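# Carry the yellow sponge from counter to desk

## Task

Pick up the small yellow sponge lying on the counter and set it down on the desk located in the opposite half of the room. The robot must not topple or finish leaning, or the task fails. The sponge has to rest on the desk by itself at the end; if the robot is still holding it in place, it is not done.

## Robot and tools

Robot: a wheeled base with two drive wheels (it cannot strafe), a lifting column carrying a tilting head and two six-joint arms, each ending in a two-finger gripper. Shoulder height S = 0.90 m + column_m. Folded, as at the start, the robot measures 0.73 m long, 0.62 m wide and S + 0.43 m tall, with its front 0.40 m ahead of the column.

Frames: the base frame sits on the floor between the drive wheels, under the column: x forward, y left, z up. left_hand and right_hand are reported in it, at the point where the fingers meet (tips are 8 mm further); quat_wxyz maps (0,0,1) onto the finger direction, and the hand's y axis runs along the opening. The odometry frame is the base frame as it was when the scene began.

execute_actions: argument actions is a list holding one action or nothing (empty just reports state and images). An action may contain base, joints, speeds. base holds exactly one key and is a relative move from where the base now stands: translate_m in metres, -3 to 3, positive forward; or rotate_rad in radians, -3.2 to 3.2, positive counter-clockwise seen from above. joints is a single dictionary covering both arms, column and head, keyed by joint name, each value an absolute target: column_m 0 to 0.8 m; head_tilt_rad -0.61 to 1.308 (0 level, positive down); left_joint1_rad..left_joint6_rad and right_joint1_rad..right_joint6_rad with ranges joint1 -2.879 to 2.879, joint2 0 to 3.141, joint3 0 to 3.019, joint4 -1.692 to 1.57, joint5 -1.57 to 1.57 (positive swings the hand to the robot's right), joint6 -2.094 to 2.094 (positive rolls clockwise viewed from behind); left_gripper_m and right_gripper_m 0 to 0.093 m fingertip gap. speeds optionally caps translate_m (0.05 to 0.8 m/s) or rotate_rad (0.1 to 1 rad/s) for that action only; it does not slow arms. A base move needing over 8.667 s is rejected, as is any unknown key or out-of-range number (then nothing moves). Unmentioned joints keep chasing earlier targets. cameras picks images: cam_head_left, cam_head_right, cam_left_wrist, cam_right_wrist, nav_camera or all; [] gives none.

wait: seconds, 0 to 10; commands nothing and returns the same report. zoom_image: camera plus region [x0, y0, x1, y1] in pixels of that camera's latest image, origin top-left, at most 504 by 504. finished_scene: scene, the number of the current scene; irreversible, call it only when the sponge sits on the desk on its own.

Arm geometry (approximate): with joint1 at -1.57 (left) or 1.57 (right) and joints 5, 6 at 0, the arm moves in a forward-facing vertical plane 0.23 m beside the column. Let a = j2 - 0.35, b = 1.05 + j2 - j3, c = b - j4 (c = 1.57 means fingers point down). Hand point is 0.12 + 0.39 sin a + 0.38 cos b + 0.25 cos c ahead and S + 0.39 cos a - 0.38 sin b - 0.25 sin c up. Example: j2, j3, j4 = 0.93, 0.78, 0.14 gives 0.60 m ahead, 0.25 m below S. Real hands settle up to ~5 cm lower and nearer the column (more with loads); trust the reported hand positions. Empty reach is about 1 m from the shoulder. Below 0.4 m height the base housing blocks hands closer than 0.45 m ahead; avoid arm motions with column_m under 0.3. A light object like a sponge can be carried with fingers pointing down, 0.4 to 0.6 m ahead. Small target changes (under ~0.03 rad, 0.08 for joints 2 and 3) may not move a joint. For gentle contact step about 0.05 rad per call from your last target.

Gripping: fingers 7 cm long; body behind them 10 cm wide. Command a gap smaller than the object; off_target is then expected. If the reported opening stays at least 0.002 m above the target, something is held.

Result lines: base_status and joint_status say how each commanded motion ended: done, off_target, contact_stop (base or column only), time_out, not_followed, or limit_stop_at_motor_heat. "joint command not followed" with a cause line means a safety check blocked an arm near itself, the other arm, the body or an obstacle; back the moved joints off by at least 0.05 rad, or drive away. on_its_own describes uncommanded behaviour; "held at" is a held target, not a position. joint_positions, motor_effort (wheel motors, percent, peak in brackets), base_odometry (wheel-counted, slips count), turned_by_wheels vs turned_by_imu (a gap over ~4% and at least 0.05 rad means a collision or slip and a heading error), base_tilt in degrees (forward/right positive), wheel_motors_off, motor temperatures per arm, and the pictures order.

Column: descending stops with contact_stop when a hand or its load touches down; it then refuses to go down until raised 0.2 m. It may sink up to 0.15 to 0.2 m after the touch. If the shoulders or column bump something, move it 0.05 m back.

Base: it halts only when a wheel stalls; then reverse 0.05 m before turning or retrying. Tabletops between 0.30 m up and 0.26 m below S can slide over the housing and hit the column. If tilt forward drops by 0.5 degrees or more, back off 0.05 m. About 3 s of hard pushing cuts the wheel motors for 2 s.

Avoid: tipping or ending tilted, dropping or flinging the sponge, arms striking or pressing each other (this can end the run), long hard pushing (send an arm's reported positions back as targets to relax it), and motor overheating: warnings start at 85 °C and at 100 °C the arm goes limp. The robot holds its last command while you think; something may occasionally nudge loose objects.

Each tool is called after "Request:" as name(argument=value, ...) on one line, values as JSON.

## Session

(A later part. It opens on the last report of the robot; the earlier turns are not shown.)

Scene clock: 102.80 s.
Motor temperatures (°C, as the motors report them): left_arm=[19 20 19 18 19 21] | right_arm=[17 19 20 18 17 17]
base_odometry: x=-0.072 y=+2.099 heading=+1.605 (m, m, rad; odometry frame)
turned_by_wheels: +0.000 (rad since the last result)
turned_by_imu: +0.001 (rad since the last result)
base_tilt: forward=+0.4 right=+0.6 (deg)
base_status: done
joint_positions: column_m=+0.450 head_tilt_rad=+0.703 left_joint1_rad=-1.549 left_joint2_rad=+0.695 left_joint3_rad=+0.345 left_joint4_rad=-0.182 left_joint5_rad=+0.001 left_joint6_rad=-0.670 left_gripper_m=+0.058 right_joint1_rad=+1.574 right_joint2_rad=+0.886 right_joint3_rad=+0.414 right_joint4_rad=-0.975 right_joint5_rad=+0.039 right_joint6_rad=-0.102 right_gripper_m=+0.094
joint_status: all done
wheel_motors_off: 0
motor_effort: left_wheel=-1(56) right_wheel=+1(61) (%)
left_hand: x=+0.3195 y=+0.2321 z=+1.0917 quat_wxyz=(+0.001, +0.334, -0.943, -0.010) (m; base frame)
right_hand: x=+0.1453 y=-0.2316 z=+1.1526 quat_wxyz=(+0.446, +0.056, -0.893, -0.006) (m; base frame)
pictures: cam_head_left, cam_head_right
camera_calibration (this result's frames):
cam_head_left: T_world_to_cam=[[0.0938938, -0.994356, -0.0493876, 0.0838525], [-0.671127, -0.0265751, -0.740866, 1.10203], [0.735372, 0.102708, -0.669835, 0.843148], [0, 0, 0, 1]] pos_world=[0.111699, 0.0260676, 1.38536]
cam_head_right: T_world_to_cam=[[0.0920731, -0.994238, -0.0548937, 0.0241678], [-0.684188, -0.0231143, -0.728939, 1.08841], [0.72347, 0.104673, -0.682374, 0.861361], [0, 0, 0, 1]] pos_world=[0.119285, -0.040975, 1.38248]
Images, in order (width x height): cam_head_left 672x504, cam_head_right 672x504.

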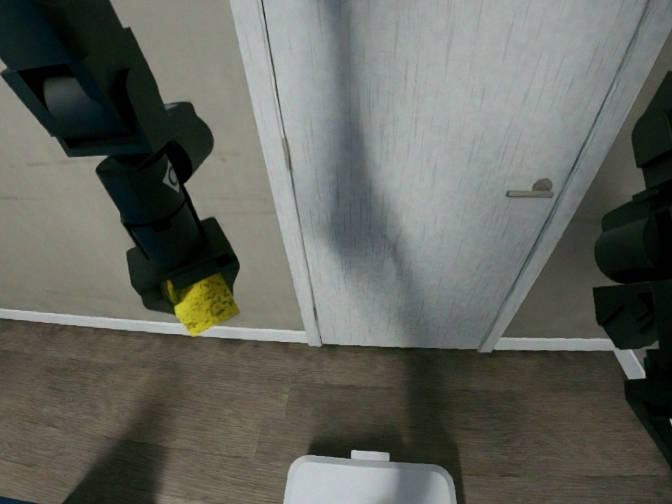

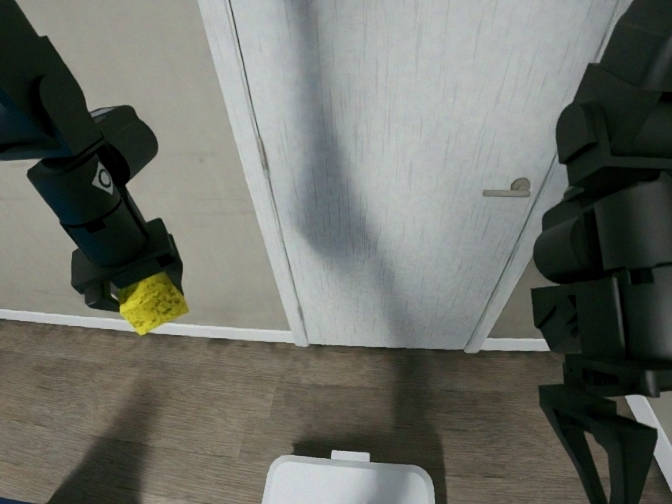

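Request:
execute_actions(actions=[{"base":{"translate_m":0.39}}], cameras=[])

Request:
execute_actions(actions=[{"base":{"rotate_rad":1.55},"speeds":{"rotate_rad":0.5},"joints":{"head_tilt_rad":0.8}}], cameras=["cam_head_left","nav_camera"])

Scene clock: 116.27 s.
Motor temperatures (°C, as the motors report them): left_arm=[19 20 19 18 19 21] | right_arm=[17 19 20 18 17 17]
base_odometry: x=-0.085 y=+2.489 heading=+1.604 (m, m, rad; odometry frame)
turned_by_wheels: +0.000 (rad since the last result)
turned_by_imu: +0.001 (rad since the last result)
base_tilt: forward=+0.4 right=+0.6 (deg)
base_status: done
joint_positions: column_m=+0.450 head_tilt_rad=+0.703 left_joint1_rad=-1.549 left_joint2_rad=+0.695 left_joint3_rad=+0.348 left_joint4_rad=-0.181 left_joint5_rad=+0.001 left_joint6_rad=-0.670 left_gripper_m=+0.058 right_joint1_rad=+1.574 right_joint2_rad=+0.886 right_joint3_rad=+0.415 right_joint4_rad=-0.975 right_joint5_rad=+0.039 right_joint6_rad=-0.102 right_gripper_m=+0.094
joint_status: not commanded
wheel_motors_off: 0
motor_effort: left_wheel=+0(29) right_wheel=+0(37) (%)
left_hand: x=+0.3213 y=+0.2321 z=+1.0919 quat_wxyz=(-0.001, +0.334, -0.943, -0.010) (m; base frame)
right_hand: x=+0.1459 y=-0.2316 z=+1.1524 quat_wxyz=(+0.445, +0.056, -0.894, -0.006) (m; base frame)
pictures: none
No camera images: the call's "cameras" was empty. Leave "cameras" out to get every camera's image.

Scene clock: 120.33 s.
Motor temperatures (°C, as the motors report them): left_arm=[19 20 19 18 19 21] | right_arm=[17 19 20 18 17 17]
base_odometry: x=-0.085 y=+2.489 heading=-3.130 (m, m, rad; odometry frame)
turned_by_wheels: +1.549 (rad since the last result)
turned_by_imu: +1.563 (rad since the last result)
base_tilt: forward=+0.4 right=+0.6 (deg)
base_status: done
joint_positions: column_m=+0.450 head_tilt_rad=+0.802 left_joint1_rad=-1.549 left_joint2_rad=+0.695 left_joint3_rad=+0.348 left_joint4_rad=-0.181 left_joint5_rad=+0.001 left_joint6_rad=-0.670 left_gripper_m=+0.058 right_joint1_rad=+1.574 right_joint2_rad=+0.886 right_joint3_rad=+0.415 right_joint4_rad=-0.975 right_joint5_rad=+0.039 right_joint6_rad=-0.102 right_gripper_m=+0.094
joint_status: all done
wheel_motors_off: 0
motor_effort: left_wheel=-4(53) right_wheel=+5(46) (%)
left_hand: x=+0.3213 y=+0.2321 z=+1.0919 quat_wxyz=(-0.001, +0.334, -0.943, -0.010) (m; base frame)
right_hand: x=+0.1459 y=-0.2316 z=+1.1524 quat_wxyz=(+0.445, +0.056, -0.894, -0.006) (m; base frame)
pictures: cam_head_left, nav_camera
camera_calibration (this result's frames):
cam_head_left: T_world_to_cam=[[0.0885807, -0.994356, -0.0583836, 0.0970358], [-0.740745, -0.0265751, -0.67126, 1.00556], [0.66592, 0.102708, -0.738919, 0.94582], [0, 0, 0, 1]] pos_world=[0.106427, 0.0260676, 1.37954]
Images, in order (width x height): cam_head_left 672x504, nav_camera 672x504.

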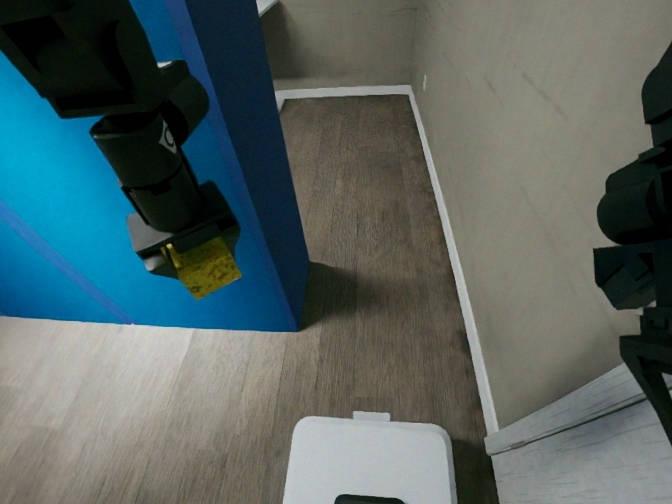

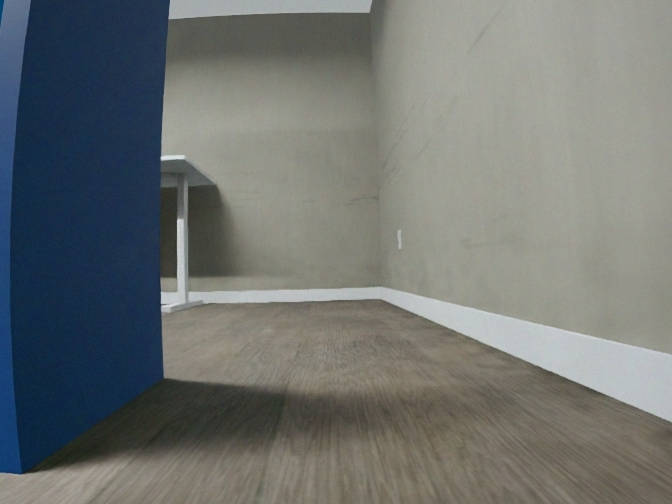

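Request:
execute_actions(actions=[{"base":{"rotate_rad":-0.15}}], cameras=[])

Request:
execute_actions(actions=[{"base":{"translate_m":0.45},"speeds":{"translate_m":0.4}}], cameras=[])

Request:
execute_actions(actions=[{"base":{"rotate_rad":0.15}}], cameras=["cam_head_left","nav_camera"])

Scene clock: 130.50 s.
Motor temperatures (°C, as the motors report them): left_arm=[19 20 19 18 19 21] | right_arm=[17 19 20 18 17 17]
base_odometry: x=-0.085 y=+2.489 heading=+3.004 (m, m, rad; odometry frame)
turned_by_wheels: -0.149 (rad since the last result)
turned_by_imu: -0.150 (rad since the last result)
base_tilt: forward=+0.3 right=+0.6 (deg)
base_status: done
joint_positions: column_m=+0.450 head_tilt_rad=+0.802 left_joint1_rad=-1.549 left_joint2_rad=+0.695 left_joint3_rad=+0.348 left_joint4_rad=-0.181 left_joint5_rad=+0.001 left_joint6_rad=-0.670 left_gripper_m=+0.058 right_joint1_rad=+1.574 right_joint2_rad=+0.886 right_joint3_rad=+0.415 right_joint4_rad=-0.975 right_joint5_rad=+0.039 right_joint6_rad=-0.102 right_gripper_m=+0.094
joint_status: not commanded
wheel_motors_off: 0
motor_effort: left_wheel=+4(24) right_wheel=-5(35) (%)
left_hand: x=+0.3213 y=+0.2321 z=+1.0919 quat_wxyz=(-0.001, +0.334, -0.943, -0.010) (m; base frame)
right_hand: x=+0.1459 y=-0.2316 z=+1.1524 quat_wxyz=(+0.445, +0.056, -0.894, -0.006) (m; base frame)
pictures: none
No camera images: the call's "cameras" was empty. Leave "cameras" out to get every camera's image.

Scene clock: 132.97 s.
Motor temperatures (°C, as the motors report them): left_arm=[19 20 19 18 19 21] | right_arm=[17 19 20 18 17 17]
base_odometry: x=-0.531 y=+2.550 heading=+3.006 (m, m, rad; odometry frame)
turned_by_wheels: +0.002 (rad since the last result)
turned_by_imu: +0.002 (rad since the last result)
base_tilt: forward=+0.4 right=+0.6 (deg)
base_status: done
joint_positions: column_m=+0.450 head_tilt_rad=+0.802 left_joint1_rad=-1.549 left_joint2_rad=+0.696 left_joint3_rad=+0.348 left_joint4_rad=-0.181 left_joint5_rad=+0.001 left_joint6_rad=-0.670 left_gripper_m=+0.058 right_joint1_rad=+1.574 right_joint2_rad=+0.886 right_joint3_rad=+0.415 right_joint4_rad=-0.975 right_joint5_rad=+0.039 right_joint6_rad=-0.102 right_gripper_m=+0.094
joint_status: not commanded
wheel_motors_off: 0
motor_effort: left_wheel=+1(61) right_wheel=-2(54) (%)
left_hand: x=+0.3212 y=+0.2321 z=+1.0918 quat_wxyz=(-0.001, +0.334, -0.943, -0.010) (m; base frame)
right_hand: x=+0.1457 y=-0.2316 z=+1.1525 quat_wxyz=(+0.445, +0.056, -0.894, -0.006) (m; base frame)
pictures: none
No camera images: the call's "cameras" was empty. Leave "cameras" out to get every camera's image.

Scene clock: 134.13 s.
Motor temperatures (°C, as the motors report them): left_arm=[19 20 19 18 19 21] | right_arm=[17 19 20 18 17 17]
base_odometry: x=-0.531 y=+2.550 heading=-3.129 (m, m, rad; odometry frame)
turned_by_wheels: +0.148 (rad since the last result)
turned_by_imu: +0.150 (rad since the last result)
base_tilt: forward=+0.4 right=+0.6 (deg)
base_status: done
joint_positions: column_m=+0.450 head_tilt_rad=+0.802 left_joint1_rad=-1.549 left_joint2_rad=+0.696 left_joint3_rad=+0.348 left_joint4_rad=-0.181 left_joint5_rad=+0.001 left_joint6_rad=-0.670 left_gripper_m=+0.058 right_joint1_rad=+1.574 right_joint2_rad=+0.886 right_joint3_rad=+0.415 right_joint4_rad=-0.975 right_joint5_rad=+0.039 right_joint6_rad=-0.102 right_gripper_m=+0.094
joint_status: not commanded
wheel_motors_off: 0
motor_effort: left_wheel=-1(51) right_wheel=+0(42) (%)
left_hand: x=+0.3212 y=+0.2321 z=+1.0918 quat_wxyz=(-0.001, +0.334, -0.943, -0.010) (m; base frame)
right_hand: x=+0.1457 y=-0.2316 z=+1.1525 quat_wxyz=(+0.445, +0.056, -0.894, -0.006) (m; base frame)
pictures: cam_head_left, nav_camera
camera_calibration (this result's frames):
cam_head_left: T_world_to_cam=[[0.0885416, -0.994356, -0.0584428, 0.0971227], [-0.741194, -0.0265751, -0.670765, 1.00487], [0.665427, 0.102708, -0.739364, 0.946483], [0, 0, 0, 1]] pos_world=[0.106389, 0.0260676, 1.3795]
Images, in order (width x height): cam_head_left 672x504, nav_camera 672x504.

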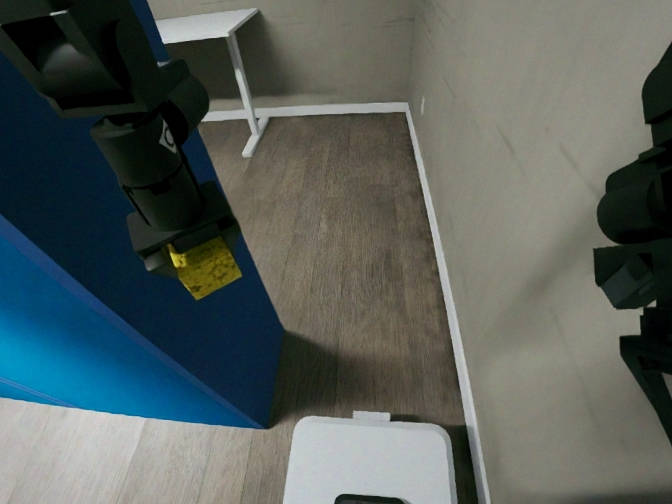

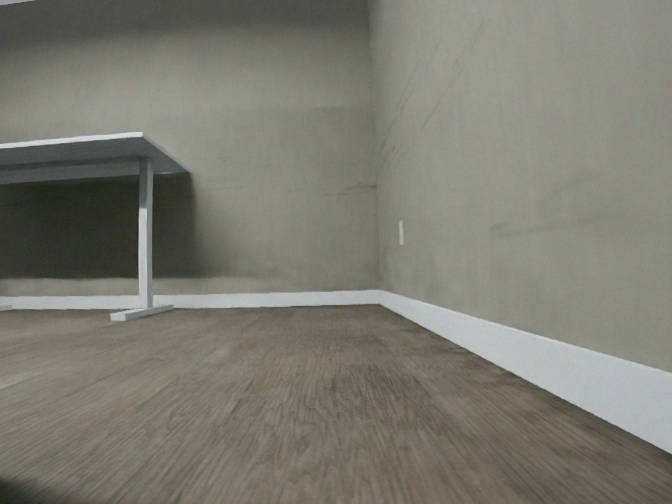

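Request:
execute_actions(actions=[{"base":{"translate_m":1.45},"speeds":{"translate_m":0.6}}], cameras=[])

Request:
execute_actions(actions=[{"base":{"rotate_rad":1.56},"speeds":{"rotate_rad":0.7},"joints":{"head_tilt_rad":0.65,"column_m":0.6}}], cameras=["cam_head_left","cam_head_right"])

Scene clock: 146.43 s.
Motor temperatures (°C, as the motors report them): left_arm=[19 20 19 18 19 21] | right_arm=[17 19 20 18 17 17]
base_odometry: x=-1.981 y=+2.531 heading=-3.128 (m, m, rad; odometry frame)
turned_by_wheels: +0.000 (rad since the last result)
turned_by_imu: +0.002 (rad since the last result)
base_tilt: forward=+0.4 right=+0.6 (deg)
base_status: done
joint_positions: column_m=+0.450 head_tilt_rad=+0.802 left_joint1_rad=-1.549 left_joint2_rad=+0.696 left_joint3_rad=+0.348 left_joint4_rad=-0.181 left_joint5_rad=+0.001 left_joint6_rad=-0.670 left_gripper_m=+0.058 right_joint1_rad=+1.574 right_joint2_rad=+0.886 right_joint3_rad=+0.414 right_joint4_rad=-0.975 right_joint5_rad=+0.039 right_joint6_rad=-0.102 right_gripper_m=+0.094
joint_status: not commanded
wheel_motors_off: 0
motor_effort: left_wheel=+2(52) right_wheel=-1(53) (%)
left_hand: x=+0.3212 y=+0.2321 z=+1.0918 quat_wxyz=(-0.001, +0.334, -0.943, -0.010) (m; base frame)
right_hand: x=+0.1453 y=-0.2316 z=+1.1526 quat_wxyz=(+0.446, +0.056, -0.893, -0.006) (m; base frame)
pictures: none
No camera images: the call's "cameras" was empty. Leave "cameras" out to get every camera's image.

Scene clock: 148.97 s.
Motor temperatures (°C, as the motors report them): left_arm=[19 20 19 18 19 21] | right_arm=[17 19 20 18 17 17]
base_odometry: x=-1.982 y=+2.531 heading=-2.563 (m, m, rad; odometry frame)
turned_by_wheels: +0.565 (rad since the last result)
turned_by_imu: +0.549 (rad since the last result)
base_tilt: forward=+0.3 right=+0.6 (deg)
base_status: rotate_rad contact_stop (by the wheels' count: +0.565 of +1.560)
joint_positions: column_m=+0.600 head_tilt_rad=+0.667 left_joint1_rad=-1.549 left_joint2_rad=+0.698 left_joint3_rad=+0.344 left_joint4_rad=-0.181 left_joint5_rad=+0.000 left_joint6_rad=-0.669 left_gripper_m=+0.058 right_joint1_rad=+1.574 right_joint2_rad=+0.884 right_joint3_rad=+0.415 right_joint4_rad=-0.974 right_joint5_rad=+0.039 right_joint6_rad=-0.102 right_gripper_m=+0.094
joint_status: all done
wheel_motors_off: 0
motor_effort: left_wheel=+3(97) right_wheel=-2(100) (%)
left_hand: x=+0.3183 y=+0.2323 z=+1.2411 quat_wxyz=(+0.002, +0.334, -0.943, -0.011) (m; base frame)
right_hand: x=+0.1463 y=-0.2316 z=+1.3024 quat_wxyz=(+0.444, +0.056, -0.894, -0.006) (m; base frame)
pictures: cam_head_left, cam_head_right
camera_calibration (this result's frames):
cam_head_left: T_world_to_cam=[[0.0956305, -0.994356, -0.0459346, 0.0856974], [-0.643694, -0.0265751, -0.764821, 1.24977], [0.759284, 0.102708, -0.642603, 0.899237], [0, 0, 0, 1]] pos_world=[0.1135, 0.0260676, 1.53764]
cam_head_right: T_world_to_cam=[[0.0940115, -0.994238, -0.0515033, 0.0269278], [-0.657181, -0.0231143, -0.753378, 1.23516], [0.747847, 0.104673, -0.655567, 0.919982], [0, 0, 0, 1]] pos_world=[0.121186, -0.040975, 1.53504]
Images, in order (width x height): cam_head_left 672x504, cam_head_right 672x504.

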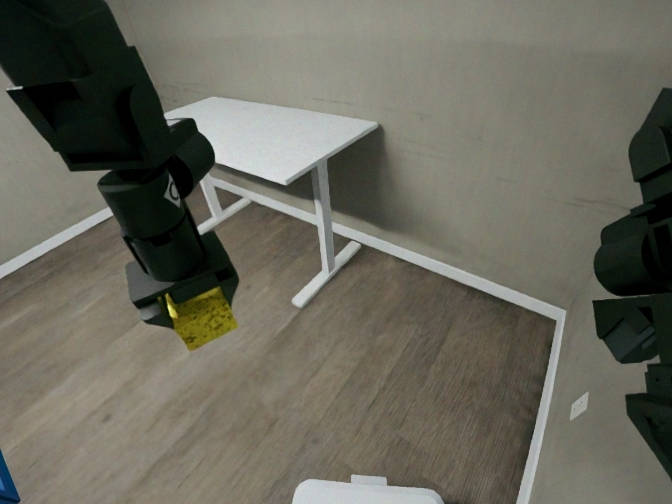

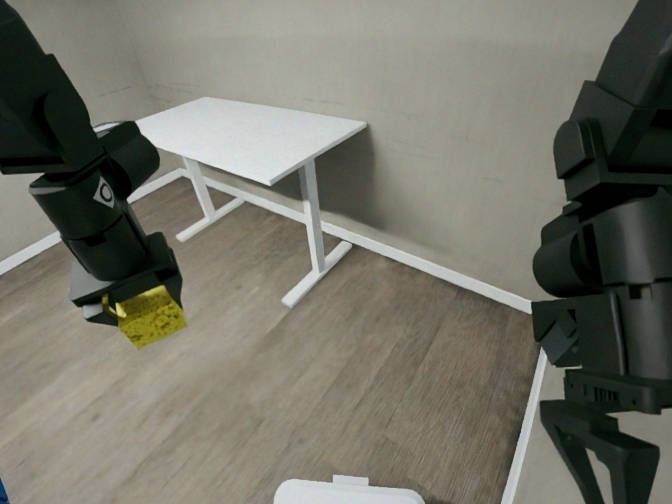

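Request:
execute_actions(actions=[{"base":{"translate_m":0.3},"speeds":{"translate_m":0.3}}], cameras=[])

Request:
execute_actions(actions=[{"base":{"rotate_rad":1.0},"speeds":{"rotate_rad":0.5}}], cameras=["cam_head_left","cam_head_right"])

Scene clock: 159.37 s.
Motor temperatures (°C, as the motors report them): left_arm=[19 20 19 18 19 21] | right_arm=[17 19 20 18 17 17]
base_odometry: x=-2.233 y=+2.367 heading=-2.561 (m, m, rad; odometry frame)
turned_by_wheels: +0.002 (rad since the last result)
turned_by_imu: +0.003 (rad since the last result)
base_tilt: forward=+0.4 right=+0.6 (deg)
base_status: done
joint_positions: column_m=+0.600 head_tilt_rad=+0.667 left_joint1_rad=-1.549 left_joint2_rad=+0.698 left_joint3_rad=+0.347 left_joint4_rad=-0.181 left_joint5_rad=+0.000 left_joint6_rad=-0.669 left_gripper_m=+0.058 right_joint1_rad=+1.574 right_joint2_rad=+0.884 right_joint3_rad=+0.415 right_joint4_rad=-0.974 right_joint5_rad=+0.039 right_joint6_rad=-0.102 right_gripper_m=+0.094
joint_status: not commanded
wheel_motors_off: 0
motor_effort: left_wheel=+2(57) right_wheel=-3(55) (%)
left_hand: x=+0.3199 y=+0.2323 z=+1.2413 quat_wxyz=(+0.001, +0.334, -0.943, -0.011) (m; base frame)
right_hand: x=+0.1463 y=-0.2316 z=+1.3024 quat_wxyz=(+0.444, +0.056, -0.894, -0.006) (m; base frame)
pictures: none
No camera images: the call's "cameras" was empty. Leave "cameras" out to get every camera's image.

Scene clock: 162.33 s.
Motor temperatures (°C, as the motors report them): left_arm=[19 20 19 18 19 21] | right_arm=[17 19 20 18 17 17]
base_odometry: x=-2.233 y=+2.367 heading=-1.562 (m, m, rad; odometry frame)
turned_by_wheels: +0.999 (rad since the last result)
turned_by_imu: +1.007 (rad since the last result)
base_tilt: forward=+0.4 right=+0.6 (deg)
base_status: done
joint_positions: column_m=+0.600 head_tilt_rad=+0.667 left_joint1_rad=-1.549 left_joint2_rad=+0.698 left_joint3_rad=+0.347 left_joint4_rad=-0.181 left_joint5_rad=+0.000 left_joint6_rad=-0.669 left_gripper_m=+0.058 right_joint1_rad=+1.574 right_joint2_rad=+0.884 right_joint3_rad=+0.415 right_joint4_rad=-0.974 right_joint5_rad=+0.039 right_joint6_rad=-0.102 right_gripper_m=+0.094
joint_status: not commanded
wheel_motors_off: 0
motor_effort: left_wheel=-4(53) right_wheel=+5(51) (%)
left_hand: x=+0.3199 y=+0.2323 z=+1.2413 quat_wxyz=(+0.001, +0.334, -0.943, -0.011) (m; base frame)
right_hand: x=+0.1463 y=-0.2316 z=+1.3024 quat_wxyz=(+0.444, +0.056, -0.894, -0.006) (m; base frame)
pictures: cam_head_left, cam_head_right
camera_calibration (this result's frames):
cam_head_left: T_world_to_cam=[[0.0956371, -0.994356, -0.0459208, 0.0856751], [-0.643584, -0.0265751, -0.764914, 1.24991], [0.759377, 0.102708, -0.642493, 0.899058], [0, 0, 0, 1]] pos_world=[0.113507, 0.0260676, 1.53765]
cam_head_right: T_world_to_cam=[[0.094019, -0.994238, -0.0514897, 0.0269059], [-0.657072, -0.0231143, -0.753473, 1.2353], [0.747942, 0.104673, -0.655459, 0.919806], [0, 0, 0, 1]] pos_world=[0.121193, -0.040975, 1.53505]
Images, in order (width x height): cam_head_left 672x504, cam_head_right 672x504.

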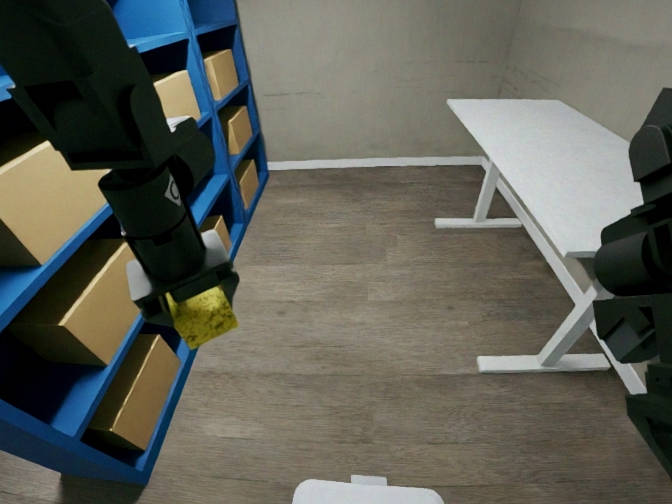

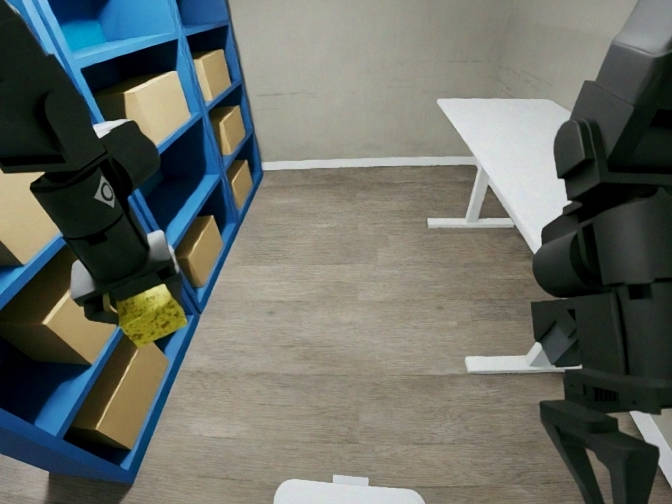

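Request:
execute_actions(actions=[{"base":{"translate_m":1.6}}], cameras=[])

Request:
execute_actions(actions=[{"base":{"rotate_rad":-1.54},"speeds":{"rotate_rad":0.6},"joints":{"head_tilt_rad":0.9}}], cameras=["cam_head_left","cam_head_right"])

Scene clock: 172.93 s.
Motor temperatures (°C, as the motors report them): left_arm=[19 20 19 18 19 21] | right_arm=[17 19 20 18 17 17]
base_odometry: x=-2.219 y=+0.767 heading=-1.562 (m, m, rad; odometry frame)
turned_by_wheels: +0.000 (rad since the last result)
turned_by_imu: +0.002 (rad since the last result)
base_tilt: forward=+0.4 right=+0.6 (deg)
base_status: done
joint_positions: column_m=+0.600 head_tilt_rad=+0.666 left_joint1_rad=-1.549 left_joint2_rad=+0.698 left_joint3_rad=+0.348 left_joint4_rad=-0.181 left_joint5_rad=+0.000 left_joint6_rad=-0.669 left_gripper_m=+0.058 right_joint1_rad=+1.574 right_joint2_rad=+0.884 right_joint3_rad=+0.414 right_joint4_rad=-0.974 right_joint5_rad=+0.039 right_joint6_rad=-0.102 right_gripper_m=+0.094
joint_status: not commanded
wheel_motors_off: 0
motor_effort: left_wheel=-1(48) right_wheel=-1(65) (%)
left_hand: x=+0.3205 y=+0.2323 z=+1.2413 quat_wxyz=(+0.000, +0.334, -0.943, -0.010) (m; base frame)
right_hand: x=+0.1461 y=-0.2316 z=+1.3025 quat_wxyz=(+0.444, +0.056, -0.894, -0.006) (m; base frame)
pictures: none
No camera images: the call's "cameras" was empty. Leave "cameras" out to get every camera's image.

Scene clock: 176.63 s.
Motor temperatures (°C, as the motors report them): left_arm=[19 20 19 18 19 21] | right_arm=[17 19 20 18 17 17]
base_odometry: x=-2.219 y=+0.767 heading=-3.101 (m, m, rad; odometry frame)
turned_by_wheels: -1.539 (rad since the last result)
turned_by_imu: -1.552 (rad since the last result)
base_tilt: forward=+0.4 right=+0.7 (deg)
base_status: done
joint_positions: column_m=+0.600 head_tilt_rad=+0.901 left_joint1_rad=-1.549 left_joint2_rad=+0.698 left_joint3_rad=+0.348 left_joint4_rad=-0.181 left_joint5_rad=+0.000 left_joint6_rad=-0.669 left_gripper_m=+0.058 right_joint1_rad=+1.574 right_joint2_rad=+0.884 right_joint3_rad=+0.414 right_joint4_rad=-0.974 right_joint5_rad=+0.039 right_joint6_rad=-0.102 right_gripper_m=+0.094
joint_status: all done
wheel_motors_off: 0
motor_effort: left_wheel=+4(34) right_wheel=-5(63) (%)
left_hand: x=+0.3205 y=+0.2323 z=+1.2413 quat_wxyz=(+0.000, +0.334, -0.943, -0.010) (m; base frame)
right_hand: x=+0.1461 y=-0.2316 z=+1.3025 quat_wxyz=(+0.444, +0.056, -0.894, -0.006) (m; base frame)
pictures: cam_head_left, cam_head_right
camera_calibration (this result's frames):
cam_head_left: T_world_to_cam=[[0.0823734, -0.994356, -0.0668566, 0.119541], [-0.803491, -0.0265751, -0.594724, 0.988001], [0.589591, 0.102708, -0.801145, 1.15916], [0, 0, 0, 1]] pos_world=[0.100575, 0.0260676, 1.52423]
cam_head_right: T_world_to_cam=[[0.0795073, -0.994238, -0.0718982, 0.0599976], [-0.813957, -0.0231143, -0.580466, 0.968773], [0.575459, 0.104673, -0.811104, 1.17527], [0, 0, 0, 1]] pos_world=[0.107448, -0.040975, 1.51992]
Images, in order (width x height): cam_head_left 672x504, cam_head_right 672x504.

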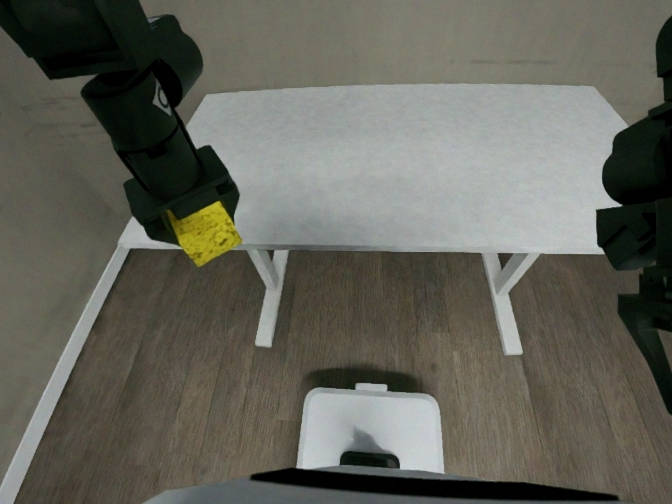

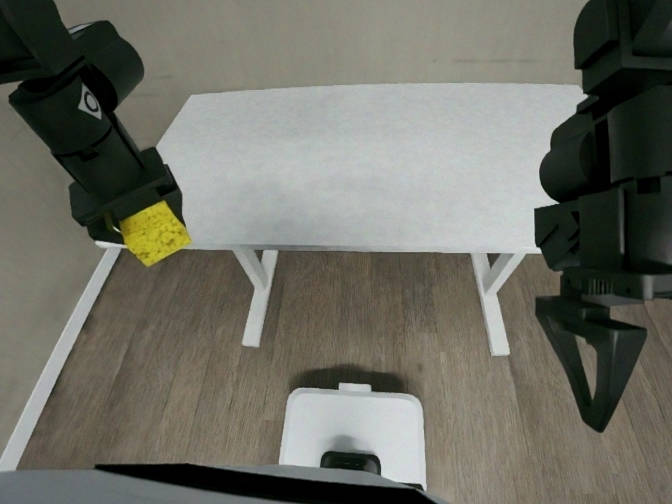

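Request:
execute_actions(actions=[{"base":{"translate_m":0.18},"speeds":{"translate_m":0.2},"joints":{"left_joint1_rad":-1.57,"left_joint2_rad":1.15,"left_joint3_rad":1.3,"left_joint4_rad":-0.67,"column_m":0.5}}], cameras=["cam_head_left","cam_left_wrist"])

Scene clock: 182.30 s.
Motor temperatures (°C, as the motors report them): left_arm=[19 20 19 18 19 21] | right_arm=[17 19 20 18 17 17]
base_odometry: x=-2.399 y=+0.760 heading=-3.102 (m, m, rad; odometry frame)
turned_by_wheels: -0.001 (rad since the last result)
turned_by_imu: +0.000 (rad since the last result)
base_tilt: forward=+0.4 right=+0.6 (deg)
base_status: done
joint_positions: column_m=+0.500 head_tilt_rad=+0.901 left_joint1_rad=-1.562 left_joint2_rad=+1.151 left_joint3_rad=+1.295 left_joint4_rad=-0.658 left_joint5_rad=+0.000 left_joint6_rad=-0.669 left_gripper_m=+0.058 right_joint1_rad=+1.574 right_joint2_rad=+0.884 right_joint3_rad=+0.414 right_joint4_rad=-0.974 right_joint5_rad=+0.039 right_joint6_rad=-0.102 right_gripper_m=+0.094
joint_status: all done
wheel_motors_off: 0
motor_effort: left_wheel=-1(58) right_wheel=+1(52) (%)
left_hand: x=+0.6403 y=+0.2290 z=+1.1232 quat_wxyz=(-0.006, +0.330, -0.944, -0.002) (m; base frame)
right_hand: x=+0.1461 y=-0.2316 z=+1.2026 quat_wxyz=(+0.444, +0.056, -0.894, -0.006) (m; base frame)
pictures: cam_head_left, cam_left_wrist
camera_calibration (this result's frames):
cam_head_left: T_world_to_cam=[[0.0823248, -0.994356, -0.0669164, 0.112954], [-0.803923, -0.0265751, -0.59414, 0.927747], [0.589009, 0.102708, -0.801573, 1.07979], [0, 0, 0, 1]] pos_world=[0.10053, 0.0260676, 1.4243]
cam_left_wrist: T_world_to_cam=[[0.627153, -0.778887, -0.00372215, -0.219122], [-0.630621, -0.510564, 0.584502, -0.131691], [-0.457161, -0.364225, -0.811384, 1.41203], [0, 0, 0, 1]] pos_world=[0.699899, 0.276387, 1.22185]
Images, in order (width x height): cam_head_left 672x504, cam_left_wrist 672x504.

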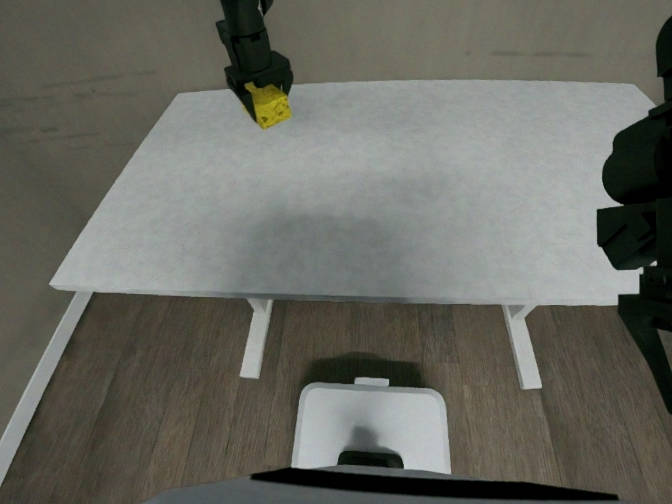

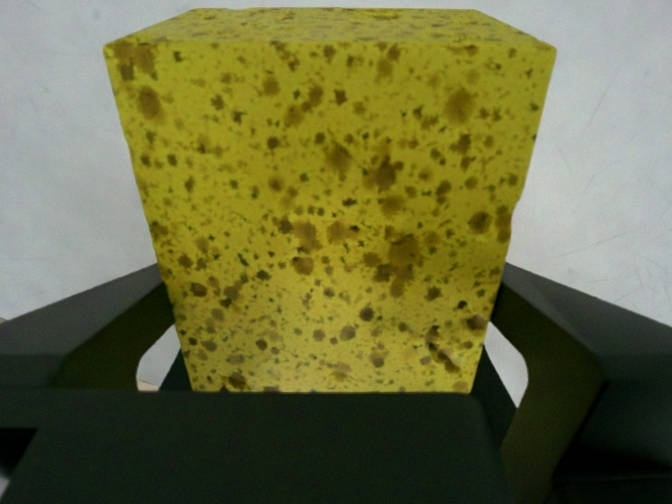

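Request:
execute_actions(actions=[{"joints":{"column_m":0.335}}], cameras=["cam_head_left","cam_left_wrist"])

Scene clock: 187.33 s.
Motor temperatures (°C, as the motors report them): left_arm=[19 20 19 18 19 21] | right_arm=[17 19 20 18 17 17]
base_odometry: x=-2.399 y=+0.760 heading=-3.102 (m, m, rad; odometry frame)
turned_by_wheels: +0.000 (rad since the last result)
turned_by_imu: +0.001 (rad since the last result)
base_tilt: forward=+0.4 right=+0.6 (deg)
base_status: not commanded
joint_positions: column_m=+0.335 head_tilt_rad=+0.901 left_joint1_rad=-1.563 left_joint2_rad=+1.134 left_joint3_rad=+1.295 left_joint4_rad=-0.667 left_joint5_rad=-0.002 left_joint6_rad=-0.669 left_gripper_m=+0.058 right_joint1_rad=+1.574 right_joint2_rad=+0.884 right_joint3_rad=+0.414 right_joint4_rad=-0.974 right_joint5_rad=+0.039 right_joint6_rad=-0.102 right_gripper_m=+0.094
joint_status: all done
wheel_motors_off: 0
motor_effort: left_wheel=-2(1) right_wheel=+3(3) (%)
left_hand: x=+0.6426 y=+0.2289 z=+0.9669 quat_wxyz=(-0.010, +0.330, -0.944, -0.001) (m; base frame)
right_hand: x=+0.1461 y=-0.2316 z=+1.0376 quat_wxyz=(+0.444, +0.056, -0.894, -0.006) (m; base frame)
pictures: cam_head_left, cam_left_wrist
camera_calibration (this result's frames):
cam_head_left: T_world_to_cam=[[0.0823248, -0.994356, -0.0669164, 0.101913], [-0.803923, -0.0265751, -0.59414, 0.829723], [0.589009, 0.102708, -0.801573, 0.947546], [0, 0, 0, 1]] pos_world=[0.10053, 0.0260676, 1.25932]
cam_left_wrist: T_world_to_cam=[[0.626849, -0.779141, 0.000061479, -0.224682], [-0.635264, -0.511048, 0.579025, -0.0304983], [-0.451111, -0.363, -0.81531, 1.28585], [0, 0, 0, 1]] pos_world=[0.701526, 0.276117, 1.06604]
Images, in order (width x height): cam_head_left 672x504, cam_left_wrist 672x504.

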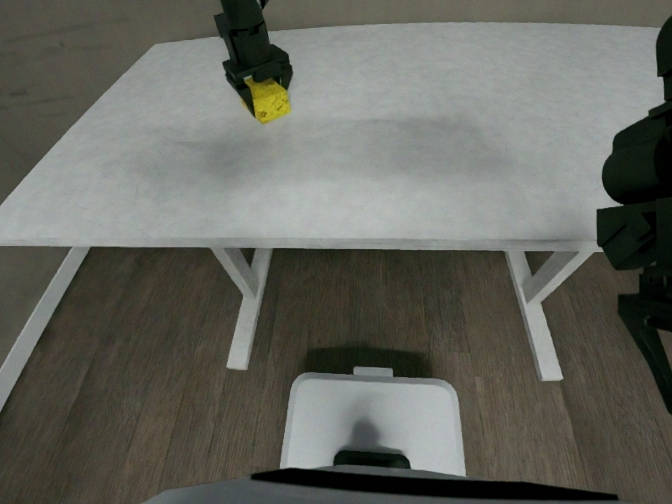

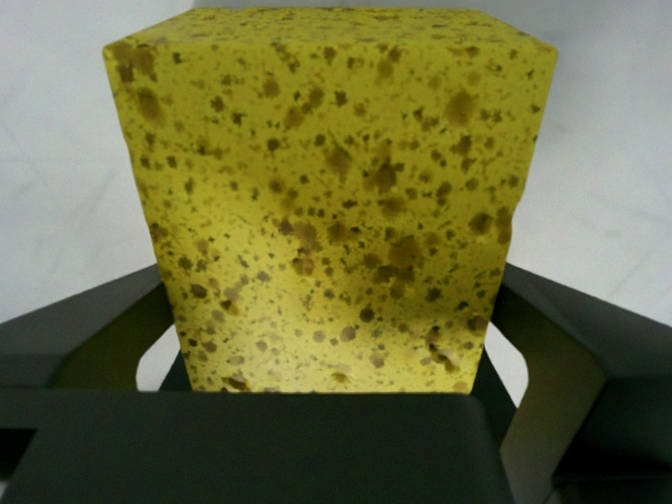

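Touching.

Request:
execute_actions(actions=[{"joints":{"left_gripper_m":0.093}}], cameras=[])

Request:
execute_actions(actions=[{"joints":{"column_m":0.45}}], cameras=["cam_head_left","cam_left_wrist"])

Scene clock: 192.20 s.
Motor temperatures (°C, as the motors report them): left_arm=[19 20 19 18 19 21] | right_arm=[17 19 20 18 17 17]
base_odometry: x=-2.399 y=+0.760 heading=-3.102 (m, m, rad; odometry frame)
turned_by_wheels: +0.000 (rad since the last result)
turned_by_imu: +0.001 (rad since the last result)
base_tilt: forward=+0.4 right=+0.7 (deg)
base_status: not commanded
joint_positions: column_m=+0.335 head_tilt_rad=+0.901 left_joint1_rad=-1.563 left_joint2_rad=+1.135 left_joint3_rad=+1.295 left_joint4_rad=-0.667 left_joint5_rad=-0.002 left_joint6_rad=-0.669 left_gripper_m=+0.093 right_joint1_rad=+1.574 right_joint2_rad=+0.884 right_joint3_rad=+0.414 right_joint4_rad=-0.974 right_joint5_rad=+0.039 right_joint6_rad=-0.102 right_gripper_m=+0.094
joint_status: all done
wheel_motors_off: 0
motor_effort: left_wheel=-2(2) right_wheel=+3(4) (%)
left_hand: x=+0.6425 y=+0.2289 z=+0.9667 quat_wxyz=(-0.010, +0.330, -0.944, -0.001) (m; base frame)
right_hand: x=+0.1461 y=-0.2316 z=+1.0376 quat_wxyz=(+0.444, +0.056, -0.894, -0.006) (m; base frame)
pictures: none
No camera images: the call's "cameras" was empty. Leave "cameras" out to get every camera's image.

Scene clock: 194.27 s.
Motor temperatures (°C, as the motors report them): left_arm=[19 20 19 18 19 21] | right_arm=[17 19 20 18 17 17]
base_odometry: x=-2.399 y=+0.760 heading=-3.102 (m, m, rad; odometry frame)
turned_by_wheels: +0.000 (rad since the last result)
turned_by_imu: +0.000 (rad since the last result)
base_tilt: forward=+0.3 right=+0.6 (deg)
base_status: not commanded
joint_positions: column_m=+0.450 head_tilt_rad=+0.901 left_joint1_rad=-1.563 left_joint2_rad=+1.135 left_joint3_rad=+1.295 left_joint4_rad=-0.667 left_joint5_rad=-0.002 left_joint6_rad=-0.669 left_gripper_m=+0.093 right_joint1_rad=+1.574 right_joint2_rad=+0.884 right_joint3_rad=+0.414 right_joint4_rad=-0.974 right_joint5_rad=+0.039 right_joint6_rad=-0.102 right_gripper_m=+0.094
joint_status: all done
wheel_motors_off: 0
motor_effort: left_wheel=-1(4) right_wheel=+3(4) (%)
left_hand: x=+0.6423 y=+0.2289 z=+1.0812 quat_wxyz=(-0.009, +0.330, -0.944, -0.001) (m; base frame)
right_hand: x=+0.1461 y=-0.2316 z=+1.1525 quat_wxyz=(+0.444, +0.056, -0.894, -0.006) (m; base frame)
pictures: cam_head_left, cam_left_wrist
camera_calibration (this result's frames):
cam_head_left: T_world_to_cam=[[0.0823248, -0.994356, -0.0669164, 0.109602], [-0.803923, -0.0265751, -0.59414, 0.897991], [0.589009, 0.102708, -0.801573, 1.03965], [0, 0, 0, 1]] pos_world=[0.10053, 0.0260676, 1.37422]
cam_left_wrist: T_world_to_cam=[[0.626854, -0.779136, -0.000652427, -0.223726], [-0.634597, -0.51105, 0.579754, -0.0980971], [-0.452041, -0.363007, -0.814791, 1.37894], [0, 0, 0, 1]] pos_world=[0.70133, 0.276121, 1.18028]
Images, in order (width x height): cam_head_left 672x504, cam_left_wrist 672x504.

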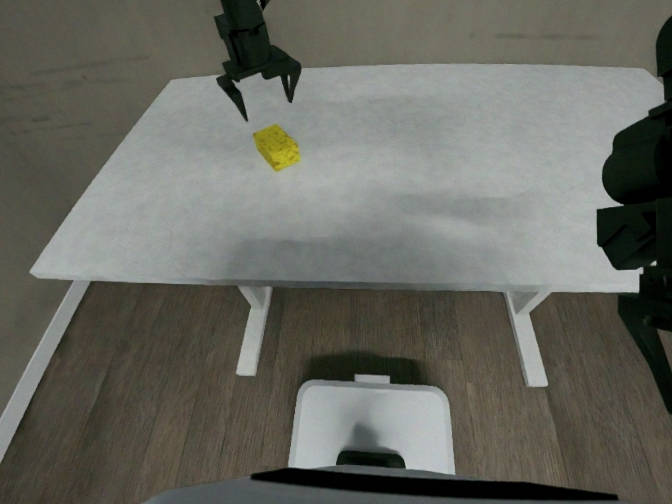

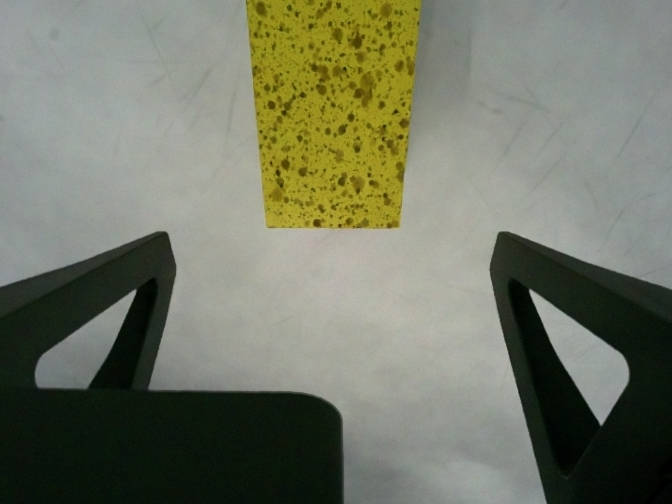

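Request:
finished_scene(scene=2)

The scene is finished: the task was done.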